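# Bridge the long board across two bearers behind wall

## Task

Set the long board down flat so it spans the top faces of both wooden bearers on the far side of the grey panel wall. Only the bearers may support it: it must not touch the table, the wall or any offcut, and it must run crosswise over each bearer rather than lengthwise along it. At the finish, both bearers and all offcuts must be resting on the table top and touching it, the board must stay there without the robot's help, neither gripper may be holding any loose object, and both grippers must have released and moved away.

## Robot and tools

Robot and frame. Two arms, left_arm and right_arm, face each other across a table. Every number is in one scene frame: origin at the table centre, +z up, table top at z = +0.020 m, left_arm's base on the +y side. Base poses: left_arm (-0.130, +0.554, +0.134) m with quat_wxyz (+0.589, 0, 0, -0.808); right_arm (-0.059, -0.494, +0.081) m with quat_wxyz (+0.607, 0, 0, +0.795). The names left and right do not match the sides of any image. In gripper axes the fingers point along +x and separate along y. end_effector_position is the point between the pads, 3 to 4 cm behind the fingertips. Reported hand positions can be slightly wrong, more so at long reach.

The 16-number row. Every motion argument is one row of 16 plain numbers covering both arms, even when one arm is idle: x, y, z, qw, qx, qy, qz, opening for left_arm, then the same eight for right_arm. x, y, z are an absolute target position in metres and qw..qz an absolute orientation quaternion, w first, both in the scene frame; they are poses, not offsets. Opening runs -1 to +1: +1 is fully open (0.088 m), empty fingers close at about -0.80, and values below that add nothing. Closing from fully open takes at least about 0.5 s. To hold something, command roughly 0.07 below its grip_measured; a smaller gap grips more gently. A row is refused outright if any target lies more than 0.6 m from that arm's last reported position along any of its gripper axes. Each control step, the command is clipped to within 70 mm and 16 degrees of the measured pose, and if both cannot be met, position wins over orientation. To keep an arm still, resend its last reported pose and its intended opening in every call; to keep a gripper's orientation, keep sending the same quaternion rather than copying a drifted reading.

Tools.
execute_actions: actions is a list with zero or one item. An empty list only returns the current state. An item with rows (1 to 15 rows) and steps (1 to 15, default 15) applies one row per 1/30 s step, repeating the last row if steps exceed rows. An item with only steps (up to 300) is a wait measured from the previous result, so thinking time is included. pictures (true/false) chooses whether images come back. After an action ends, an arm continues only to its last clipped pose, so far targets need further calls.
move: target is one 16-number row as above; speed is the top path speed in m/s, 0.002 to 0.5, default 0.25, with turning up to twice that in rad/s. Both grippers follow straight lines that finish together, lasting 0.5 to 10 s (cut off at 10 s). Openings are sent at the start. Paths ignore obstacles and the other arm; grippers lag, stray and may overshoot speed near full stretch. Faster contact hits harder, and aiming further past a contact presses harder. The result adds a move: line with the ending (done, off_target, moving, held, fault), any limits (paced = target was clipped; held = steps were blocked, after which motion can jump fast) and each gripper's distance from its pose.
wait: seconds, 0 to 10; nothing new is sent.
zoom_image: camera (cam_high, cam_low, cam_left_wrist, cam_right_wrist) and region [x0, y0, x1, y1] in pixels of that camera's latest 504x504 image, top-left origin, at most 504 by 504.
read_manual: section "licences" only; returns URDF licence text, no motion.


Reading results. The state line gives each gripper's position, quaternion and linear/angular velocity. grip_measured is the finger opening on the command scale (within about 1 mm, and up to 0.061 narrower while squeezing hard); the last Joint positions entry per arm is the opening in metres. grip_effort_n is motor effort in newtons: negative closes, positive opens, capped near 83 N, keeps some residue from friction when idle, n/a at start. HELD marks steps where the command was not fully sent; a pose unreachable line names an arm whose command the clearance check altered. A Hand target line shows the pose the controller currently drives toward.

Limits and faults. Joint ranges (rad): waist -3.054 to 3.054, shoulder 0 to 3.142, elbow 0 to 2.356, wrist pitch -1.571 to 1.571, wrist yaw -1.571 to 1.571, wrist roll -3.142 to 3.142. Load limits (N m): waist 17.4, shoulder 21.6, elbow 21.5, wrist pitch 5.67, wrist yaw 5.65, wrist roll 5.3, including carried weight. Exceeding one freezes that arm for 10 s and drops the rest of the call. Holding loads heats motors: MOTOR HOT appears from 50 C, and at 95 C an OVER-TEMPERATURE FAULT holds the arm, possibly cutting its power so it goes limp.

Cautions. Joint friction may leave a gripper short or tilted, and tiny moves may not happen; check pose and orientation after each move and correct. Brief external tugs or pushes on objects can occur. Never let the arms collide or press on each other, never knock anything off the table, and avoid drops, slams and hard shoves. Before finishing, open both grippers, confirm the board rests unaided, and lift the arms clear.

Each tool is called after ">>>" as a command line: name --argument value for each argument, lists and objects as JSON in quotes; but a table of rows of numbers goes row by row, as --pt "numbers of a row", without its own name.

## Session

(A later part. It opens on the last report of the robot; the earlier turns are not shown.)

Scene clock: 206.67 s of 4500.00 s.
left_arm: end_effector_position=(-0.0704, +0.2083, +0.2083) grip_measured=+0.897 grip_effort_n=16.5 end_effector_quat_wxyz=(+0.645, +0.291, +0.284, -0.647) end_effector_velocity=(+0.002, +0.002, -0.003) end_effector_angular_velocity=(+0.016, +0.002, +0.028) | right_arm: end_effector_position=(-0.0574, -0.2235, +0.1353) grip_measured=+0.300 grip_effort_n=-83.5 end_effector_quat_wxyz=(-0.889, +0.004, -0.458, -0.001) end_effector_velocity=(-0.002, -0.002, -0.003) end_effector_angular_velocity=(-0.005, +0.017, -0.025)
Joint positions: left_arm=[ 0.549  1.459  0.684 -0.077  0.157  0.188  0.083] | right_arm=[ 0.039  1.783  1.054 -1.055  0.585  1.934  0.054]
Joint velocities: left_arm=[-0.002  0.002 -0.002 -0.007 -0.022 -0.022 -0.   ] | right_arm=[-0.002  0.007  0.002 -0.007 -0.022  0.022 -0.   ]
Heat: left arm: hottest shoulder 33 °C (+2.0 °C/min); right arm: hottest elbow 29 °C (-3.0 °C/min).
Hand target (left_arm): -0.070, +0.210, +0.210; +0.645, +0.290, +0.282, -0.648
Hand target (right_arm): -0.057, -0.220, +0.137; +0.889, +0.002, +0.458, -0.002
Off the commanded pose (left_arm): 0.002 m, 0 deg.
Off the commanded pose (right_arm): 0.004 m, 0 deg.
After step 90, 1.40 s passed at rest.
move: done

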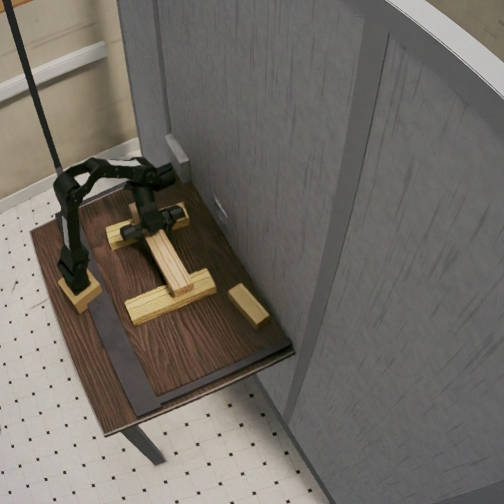

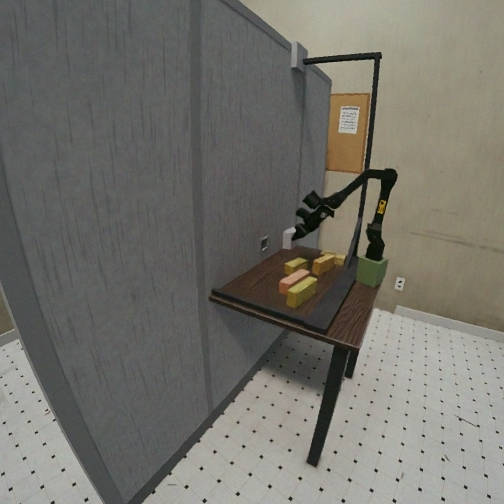

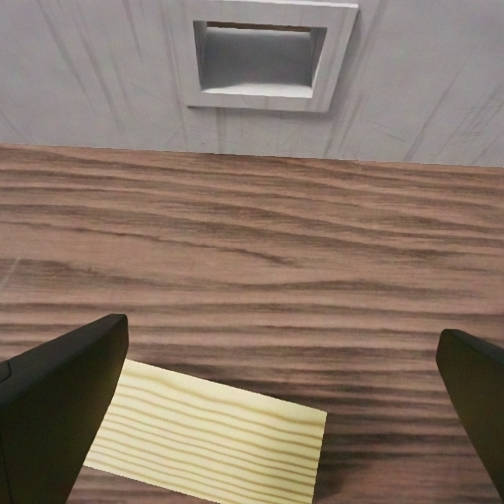

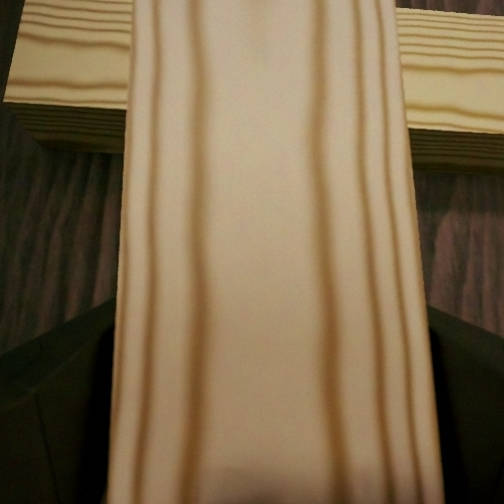

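>>> move --target '[-0.07,0.21,0.21,0.645,0.290,0.282,-0.648,0.9,-0.057,-0.222,0.104,0.889,0,0.458,0,0.15]' --speed 0.025

>>> zoom_image --camera "cam_high" --region '[80,170,240,330]'

Scene clock: 211.20 s of 4500.00 s.
left_arm: end_effector_position=(-0.0704, +0.2083, +0.2084) grip_measured=+0.897 grip_effort_n=16.5 end_effector_quat_wxyz=(+0.645, +0.291, +0.284, -0.647) end_effector_velocity=(-0.002, +0.001, -0.001) end_effector_angular_velocity=(+0.008, +0.001, +0.003) | right_arm: end_effector_position=(-0.0585, -0.2209, +0.1058) grip_measured=+0.300 grip_effort_n=-83.5 end_effector_quat_wxyz=(-0.887, -0.002, -0.461, -0.003) end_effector_velocity=(-0.003, -0.001, -0.003) end_effector_angular_velocity=(-0.008, +0.021, +0.004)
Joint positions: left_arm=[ 0.549  1.459  0.684 -0.077  0.157  0.188  0.083] | right_arm=[ 0.039  1.845  0.999 -0.926  0.583  1.936  0.054]
Joint velocities: left_arm=[-0.007 -0.002 -0.002 -0.007 -0.007 -0.007 -0.   ] | right_arm=[ 0.002  0.002 -0.002  0.007 -0.022 -0.007  0.   ]
Heat: left arm: hottest shoulder 33 °C (+2.0 °C/min); right arm: hottest elbow 29 °C (-2.0 °C/min).
Hand target (left_arm): -0.070, +0.210, +0.210; +0.645, +0.290, +0.282, -0.648
Hand target (right_arm): -0.057, -0.222, +0.104; +0.889, +0.000, +0.458, -0.000
Off the commanded pose (left_arm): 0.002 m, 0 deg.
Off the commanded pose (right_arm): 0.003 m, 1 deg.
After step 90, 0.03 s passed at rest.
move: done

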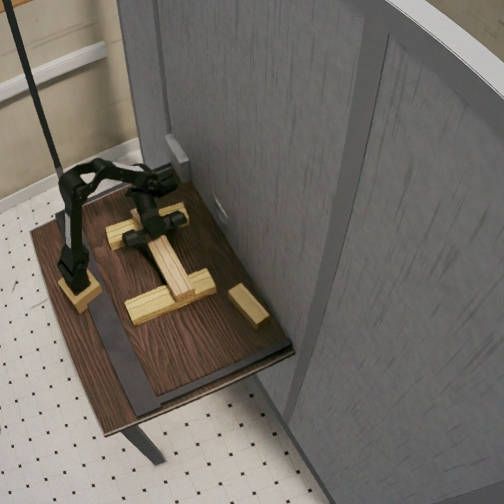

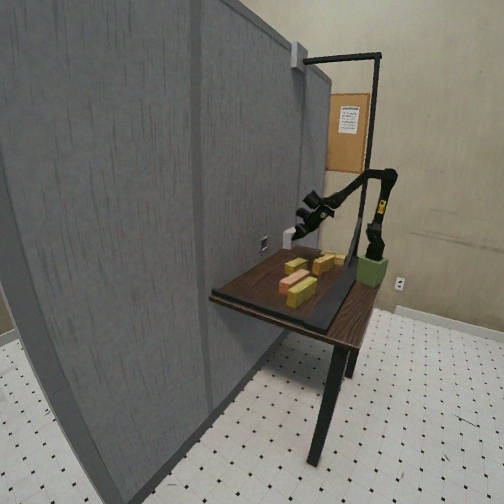

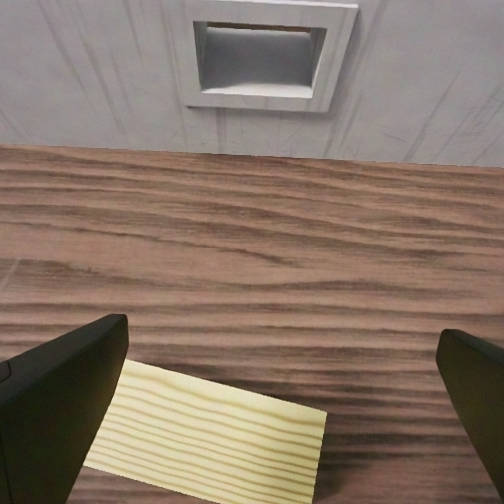

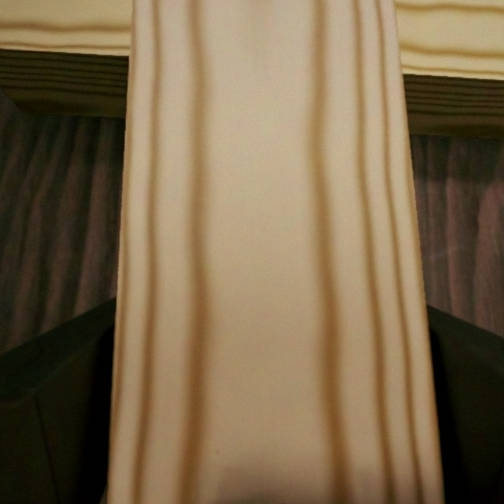

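Region (80, 170, 240, 330) of cam_high's 504x504 image, scaled by 3.150, with more detail than that image has.

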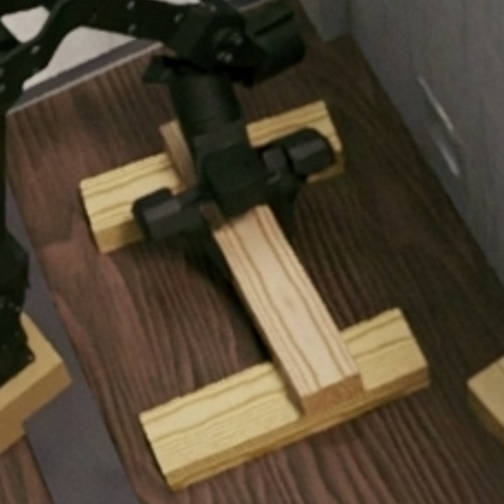

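>>> move --target '[-0.07,0.21,0.21,0.645,0.290,0.282,-0.648,0.9,-0.057,-0.222,0.095,0.889,0,0.458,0,0.15]' --speed 0.015

Scene clock: 214.20 s of 4500.00 s.
left_arm: end_effector_position=(-0.0704, +0.2083, +0.2084) grip_measured=+0.897 grip_effort_n=16.5 end_effector_quat_wxyz=(+0.645, +0.291, +0.284, -0.647) end_effector_velocity=(-0.000, +0.002, -0.001) end_effector_angular_velocity=(+0.008, +0.001, +0.008) | right_arm: end_effector_position=(-0.0590, -0.2199, +0.0981) grip_measured=+0.300 grip_effort_n=-83.5 end_effector_quat_wxyz=(+0.887, +0.005, +0.462, +0.004) end_effector_velocity=(+0.000, -0.001, -0.001) end_effector_angular_velocity=(+0.004, +0.008, -0.010)
Joint positions: left_arm=[ 0.549  1.459  0.684 -0.077  0.157  0.188  0.083] | right_arm=[ 0.039  1.862  0.986 -0.89   0.582  1.936  0.054]
Joint velocities: left_arm=[-0.002 -0.002 -0.002 -0.007 -0.007 -0.007 -0.   ] | right_arm=[-0.002 -0.002 -0.007  0.007 -0.007  0.007 -0.   ]
Heat: left arm: hottest shoulder 33 °C (+1.0 °C/min); right arm: hottest shoulder 28 °C (-3.0 °C/min).
Hand target (left_arm): -0.070, +0.210, +0.210; +0.645, +0.290, +0.282, -0.648
Hand target (right_arm): -0.057, -0.222, +0.095; +0.889, +0.000, +0.458, +0.000
Off the commanded pose (left_arm): 0.002 m, 0 deg.
Off the commanded pose (right_arm): 0.004 m, 1 deg.
move: done

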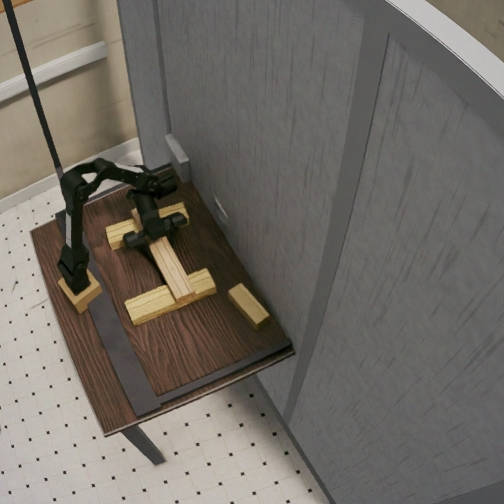

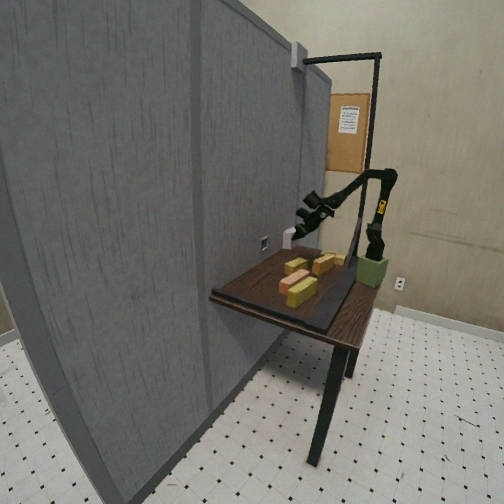

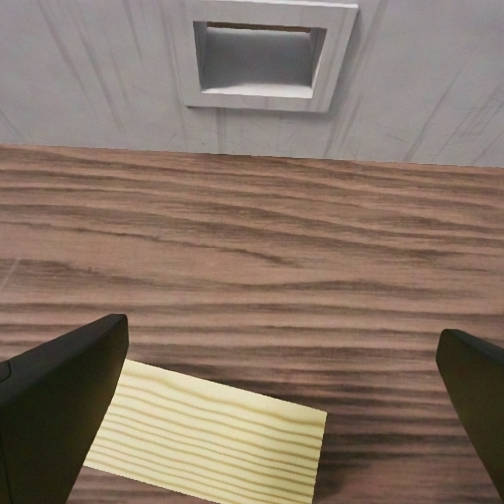

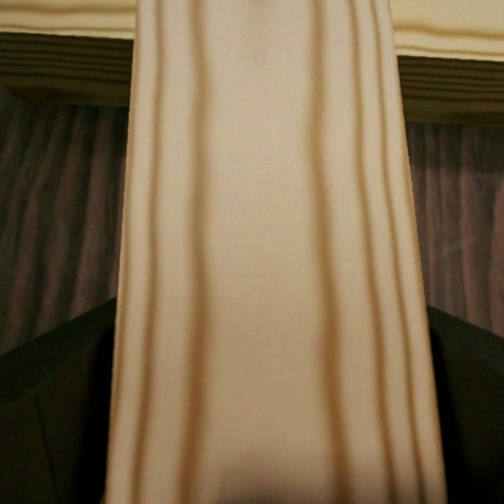

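>>> move --target '[-0.07,0.21,0.21,0.645,0.290,0.282,-0.648,0.9,-0.058,-0.222,0.091,0.882,0,0.471,0,0.15]' --speed 0.015

Scene clock: 218.40 s of 4500.00 s.
left_arm: end_effector_position=(-0.0704, +0.2083, +0.2084) grip_measured=+0.897 grip_effort_n=16.5 end_effector_quat_wxyz=(+0.645, +0.291, +0.284, -0.647) end_effector_velocity=(-0.002, +0.001, -0.001) end_effector_angular_velocity=(+0.006, +0.022, +0.009) | right_arm: end_effector_position=(-0.0600, -0.2197, +0.0952) grip_measured=+0.300 grip_effort_n=-83.5 end_effector_quat_wxyz=(+0.883, +0.005, +0.470, +0.004) end_effector_velocity=(+0.000, -0.002, -0.000) end_effector_angular_velocity=(-0.021, +0.004, +0.014)
Joint positions: left_arm=[ 0.549  1.459  0.684 -0.077  0.157  0.188  0.083] | right_arm=[ 0.035  1.862  0.98  -0.874  0.567  1.929  0.054]
Joint velocities: left_arm=[-0.002 -0.002 -0.002 -0.007  0.007 -0.022  0.   ] | right_arm=[-0.002 -0.002 -0.002 -0.007 -0.007 -0.022 -0.   ]
Heat: left arm: hottest shoulder 32 °C (+0.0 °C/min); right arm: hottest shoulder 28 °C (-3.0 °C/min).
Hand target (left_arm): -0.070, +0.210, +0.210; +0.645, +0.290, +0.282, -0.648
Hand target (right_arm): -0.058, -0.222, +0.091; +0.882, -0.000, +0.471, +0.000
Off the commanded pose (left_arm): 0.002 m, 0 deg.
Off the commanded pose (right_arm): 0.005 m, 1 deg.
After step 90, 0.20 s passed at rest.
move: done

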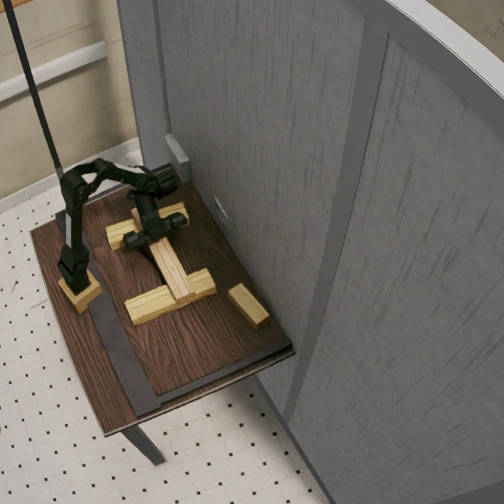

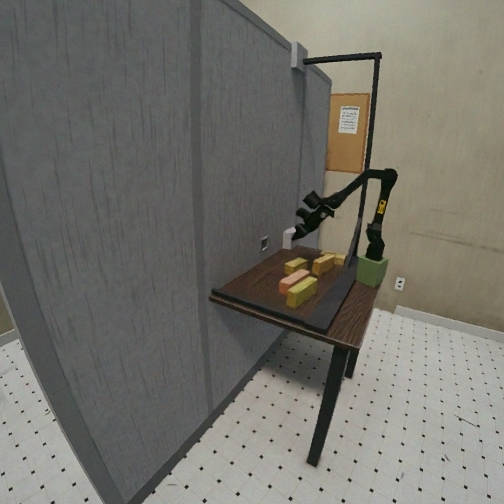

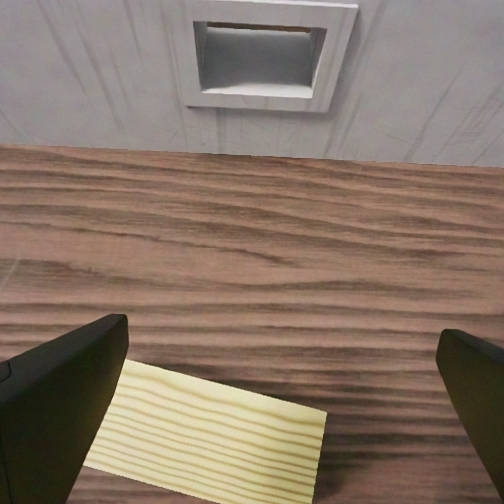

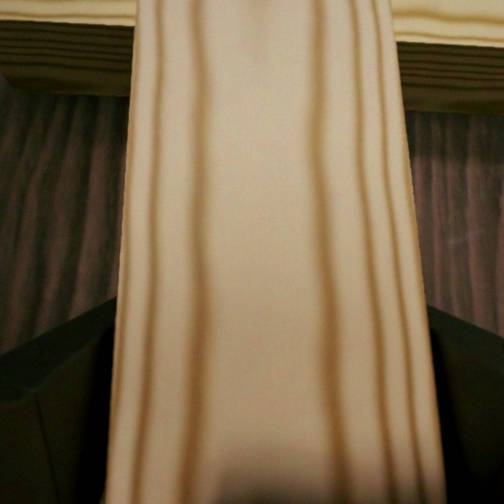

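Seated. Release and clear away.

>>> execute_actions --actions '[{"rows":[[-0.07,0.21,0.21,0.645,0.290,0.282,-0.648,0.9,-0.059,-0.221,0.094,0.882,0,0.471,0,0.3],[-0.07,0.21,0.21,0.645,0.290,0.282,-0.648,0.9,-0.059,-0.221,0.094,0.882,0,0.471,0,0.36],[-0.07,0.21,0.21,0.645,0.290,0.282,-0.648,0.9,-0.059,-0.221,0.094,0.882,0,0.471,0,0.42],[-0.07,0.21,0.21,0.645,0.290,0.282,-0.648,0.9,-0.059,-0.221,0.094,0.882,0,0.471,0,0.9]],"steps":11}]' --pictures false

>>> move --target '[-0.07,0.21,0.21,0.645,0.290,0.282,-0.648,0.9,-0.059,-0.221,0.19,0.882,0,0.471,0,0.9]' --speed 0.15

>>> move --target '[-0.07,0.25,0.25,0.645,0.290,0.282,-0.648,0.9,-0.06,-0.26,0.29,0.627,-0.327,0.327,0.627,0.9]' --speed 0.4

Scene clock: 225.53 s of 4500.00 s.
left_arm: end_effector_position=(-0.0704, +0.2083, +0.2084) grip_measured=+0.897 grip_effort_n=16.5 end_effector_quat_wxyz=(+0.645, +0.291, +0.284, -0.647) end_effector_velocity=(-0.000, -0.001, +0.003) end_effector_angular_velocity=(-0.013, +0.007, +0.003) | right_arm: end_effector_position=(-0.0594, -0.2204, +0.0952) grip_measured=+0.849 grip_effort_n=15.1 end_effector_quat_wxyz=(-0.883, -0.004, -0.470, -0.002) end_effector_velocity=(+0.001, -0.005, +0.000) end_effector_angular_velocity=(-0.027, +0.000, +0.002)
Joint positions: left_arm=[ 0.549  1.459  0.684 -0.077  0.157  0.188  0.083] | right_arm=[ 0.033  1.862  0.98  -0.877  0.565  1.929  0.081]
Joint velocities: left_arm=[ 0.002 -0.007 -0.002  0.007  0.007 -0.007 -0.   ] | right_arm=[-0.002 -0.002 -0.002 -0.022 -0.007 -0.007  0.025]
Heat: left arm: hottest shoulder 32 °C (+0.0 °C/min); right arm: hottest shoulder 28 °C (-2.0 °C/min).
Hand target (left_arm): -0.070, +0.210, +0.210; +0.645, +0.290, +0.282, -0.648
Hand target (right_arm): -0.059, -0.221, +0.094; +0.882, +0.000, +0.471, -0.000
Off the commanded pose (left_arm): 0.002 m, 0 deg.
Off the commanded pose (right_arm): 0.001 m, 1 deg.
Steps of this call (steps 1 to 90: nothing new was sent; then 3.77 s passed at rest; steps 91 to 101: all 11 steps of this action). Readings (end_effector_position):
91: left_arm (-0.0704, +0.2083, +0.2084) | right_arm (-0.0598, -0.2197, +0.0952)
92: left_arm (-0.0704, +0.2083, +0.2084) | right_arm (-0.0598, -0.2197, +0.0952)
94: left_arm (-0.0704, +0.2083, +0.2084) | right_arm (-0.0596, -0.2197, +0.0952)
98: left_arm (-0.0704, +0.2083, +0.2084) | right_arm (-0.0595, -0.2202, +0.0952)
101: the state above

Scene clock: 226.97 s of 4500.00 s.
left_arm: end_effector_position=(-0.0704, +0.2083, +0.2084) grip_measured=+0.897 grip_effort_n=16.5 end_effector_quat_wxyz=(+0.645, +0.291, +0.284, -0.647) end_effector_velocity=(-0.000, +0.002, +0.000) end_effector_angular_velocity=(+0.004, +0.010, +0.019) | right_arm: end_effector_position=(-0.0585, -0.2234, +0.1851) grip_measured=+0.897 grip_effort_n=15.1 end_effector_quat_wxyz=(-0.884, +0.006, -0.467, +0.004) end_effector_velocity=(+0.000, -0.003, +0.002) end_effector_angular_velocity=(-0.018, +0.003, +0.002)
Joint positions: left_arm=[ 0.549  1.459  0.684 -0.077  0.157  0.188  0.083] | right_arm=[ 0.033  1.713  1.189 -1.261  0.565  1.929  0.083]
Joint velocities: left_arm=[-0.002 -0.007 -0.002 -0.007 -0.007 -0.022 -0.   ] | right_arm=[-0.002 -0.002  0.007 -0.022 -0.007 -0.007 -0.   ]
Heat: left arm: hottest shoulder 32 °C (+0.0 °C/min); right arm: hottest shoulder 28 °C (-3.1 °C/min).
Hand target (left_arm): -0.070, +0.210, +0.210; +0.645, +0.290, +0.282, -0.648
Hand target (right_arm): -0.059, -0.222, +0.190; +0.882, -0.000, +0.471, -0.000
Off the commanded pose (left_arm): 0.002 m, 0 deg.
Off the commanded pose (right_arm): 0.005 m, 1 deg.
move: done

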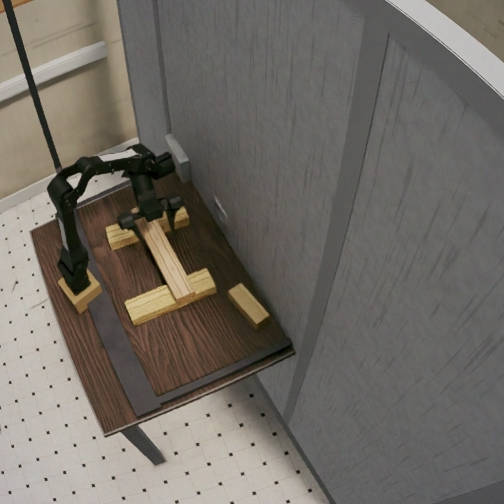

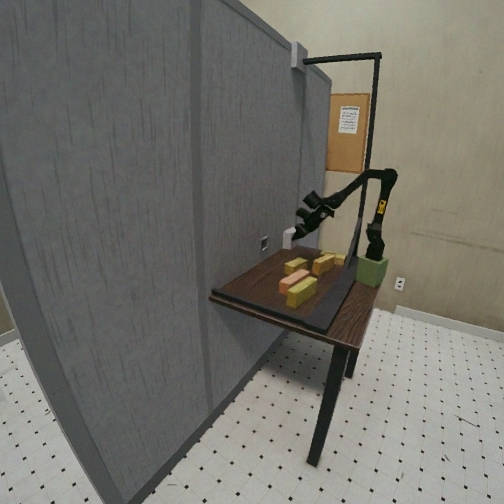

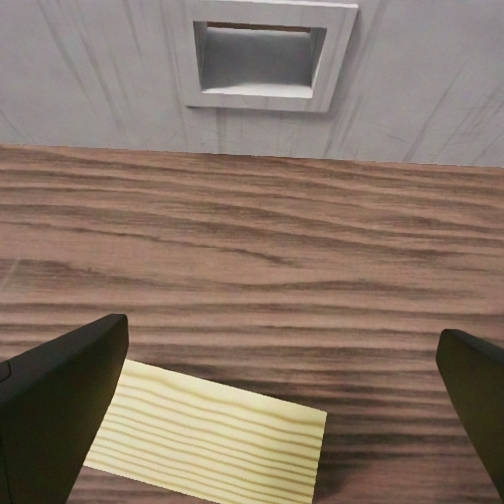

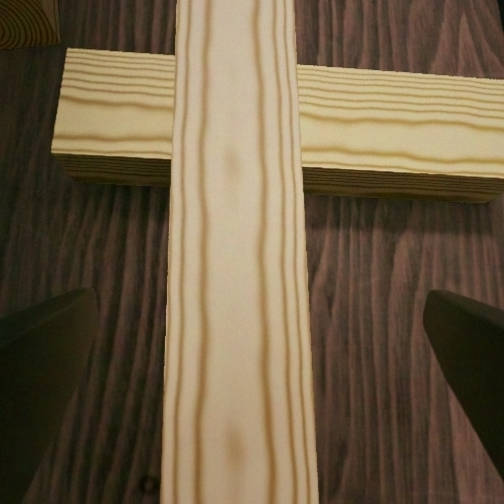

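Scene clock: 229.50 s of 4500.00 s.
left_arm: end_effector_position=(-0.0703, +0.2486, +0.2486) grip_measured=+0.897 grip_effort_n=16.5 end_effector_quat_wxyz=(+0.645, +0.291, +0.284, -0.647) end_effector_velocity=(+0.001, +0.004, -0.002) end_effector_angular_velocity=(+0.021, -0.006, +0.017) | right_arm: end_effector_position=(-0.0596, -0.2608, +0.2861) grip_measured=+0.897 grip_effort_n=14.2 end_effector_quat_wxyz=(+0.625, -0.332, +0.332, +0.624) end_effector_velocity=(-0.004, +0.002, +0.004) end_effector_angular_velocity=(+0.017, +0.018, +0.031)
Joint positions: left_arm=[ 0.594  1.213  0.679 -0.324  0.186  0.222  0.083] | right_arm=[-0.263  0.957  0.984 -1.005  0.003  0.003  0.083]
Joint velocities: left_arm=[-0.002 -0.007 -0.002 -0.022 -0.022 -0.007 -0.   ] | right_arm=[-0.007 -0.002  0.007  0.007 -0.037 -0.022 -0.   ]
Heat: left arm: hottest shoulder 32 °C (+0.0 °C/min); right arm: hottest shoulder 28 °C (-3.0 °C/min).
Hand target (left_arm): -0.070, +0.250, +0.250; +0.645, +0.290, +0.282, -0.648
Hand target (right_arm): -0.060, -0.260, +0.291; +0.625, -0.328, +0.326, +0.629
Off the commanded pose (left_arm): 0.002 m, 0 deg.
Off the commanded pose (right_arm): 0.004 m, 1 deg.
move: done

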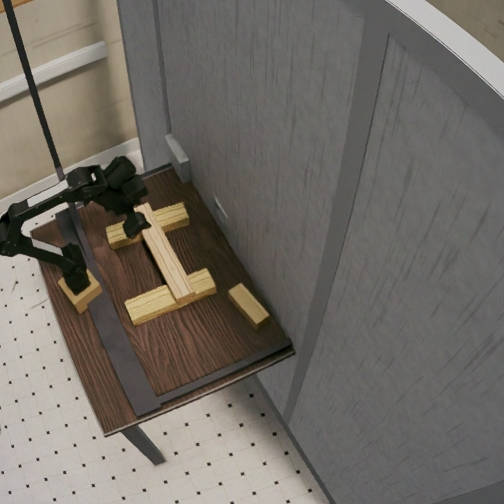

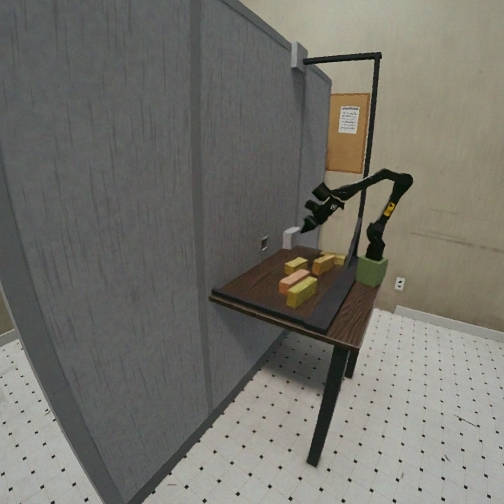

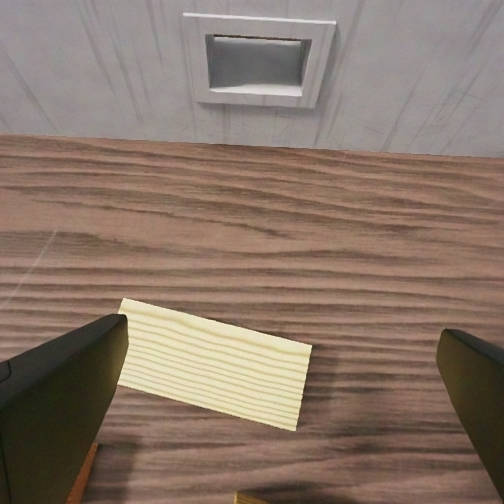

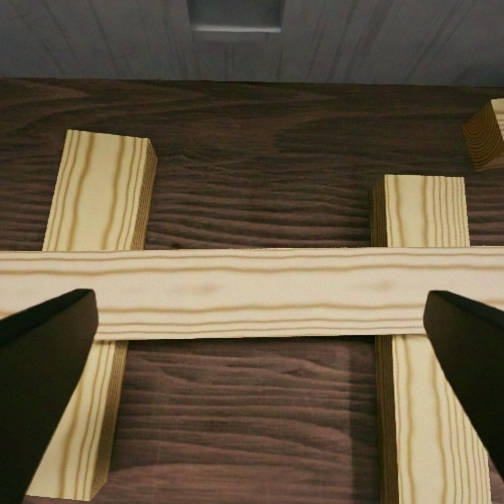

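>>> finished_scene --scene 2

The scene is finished: the task was done.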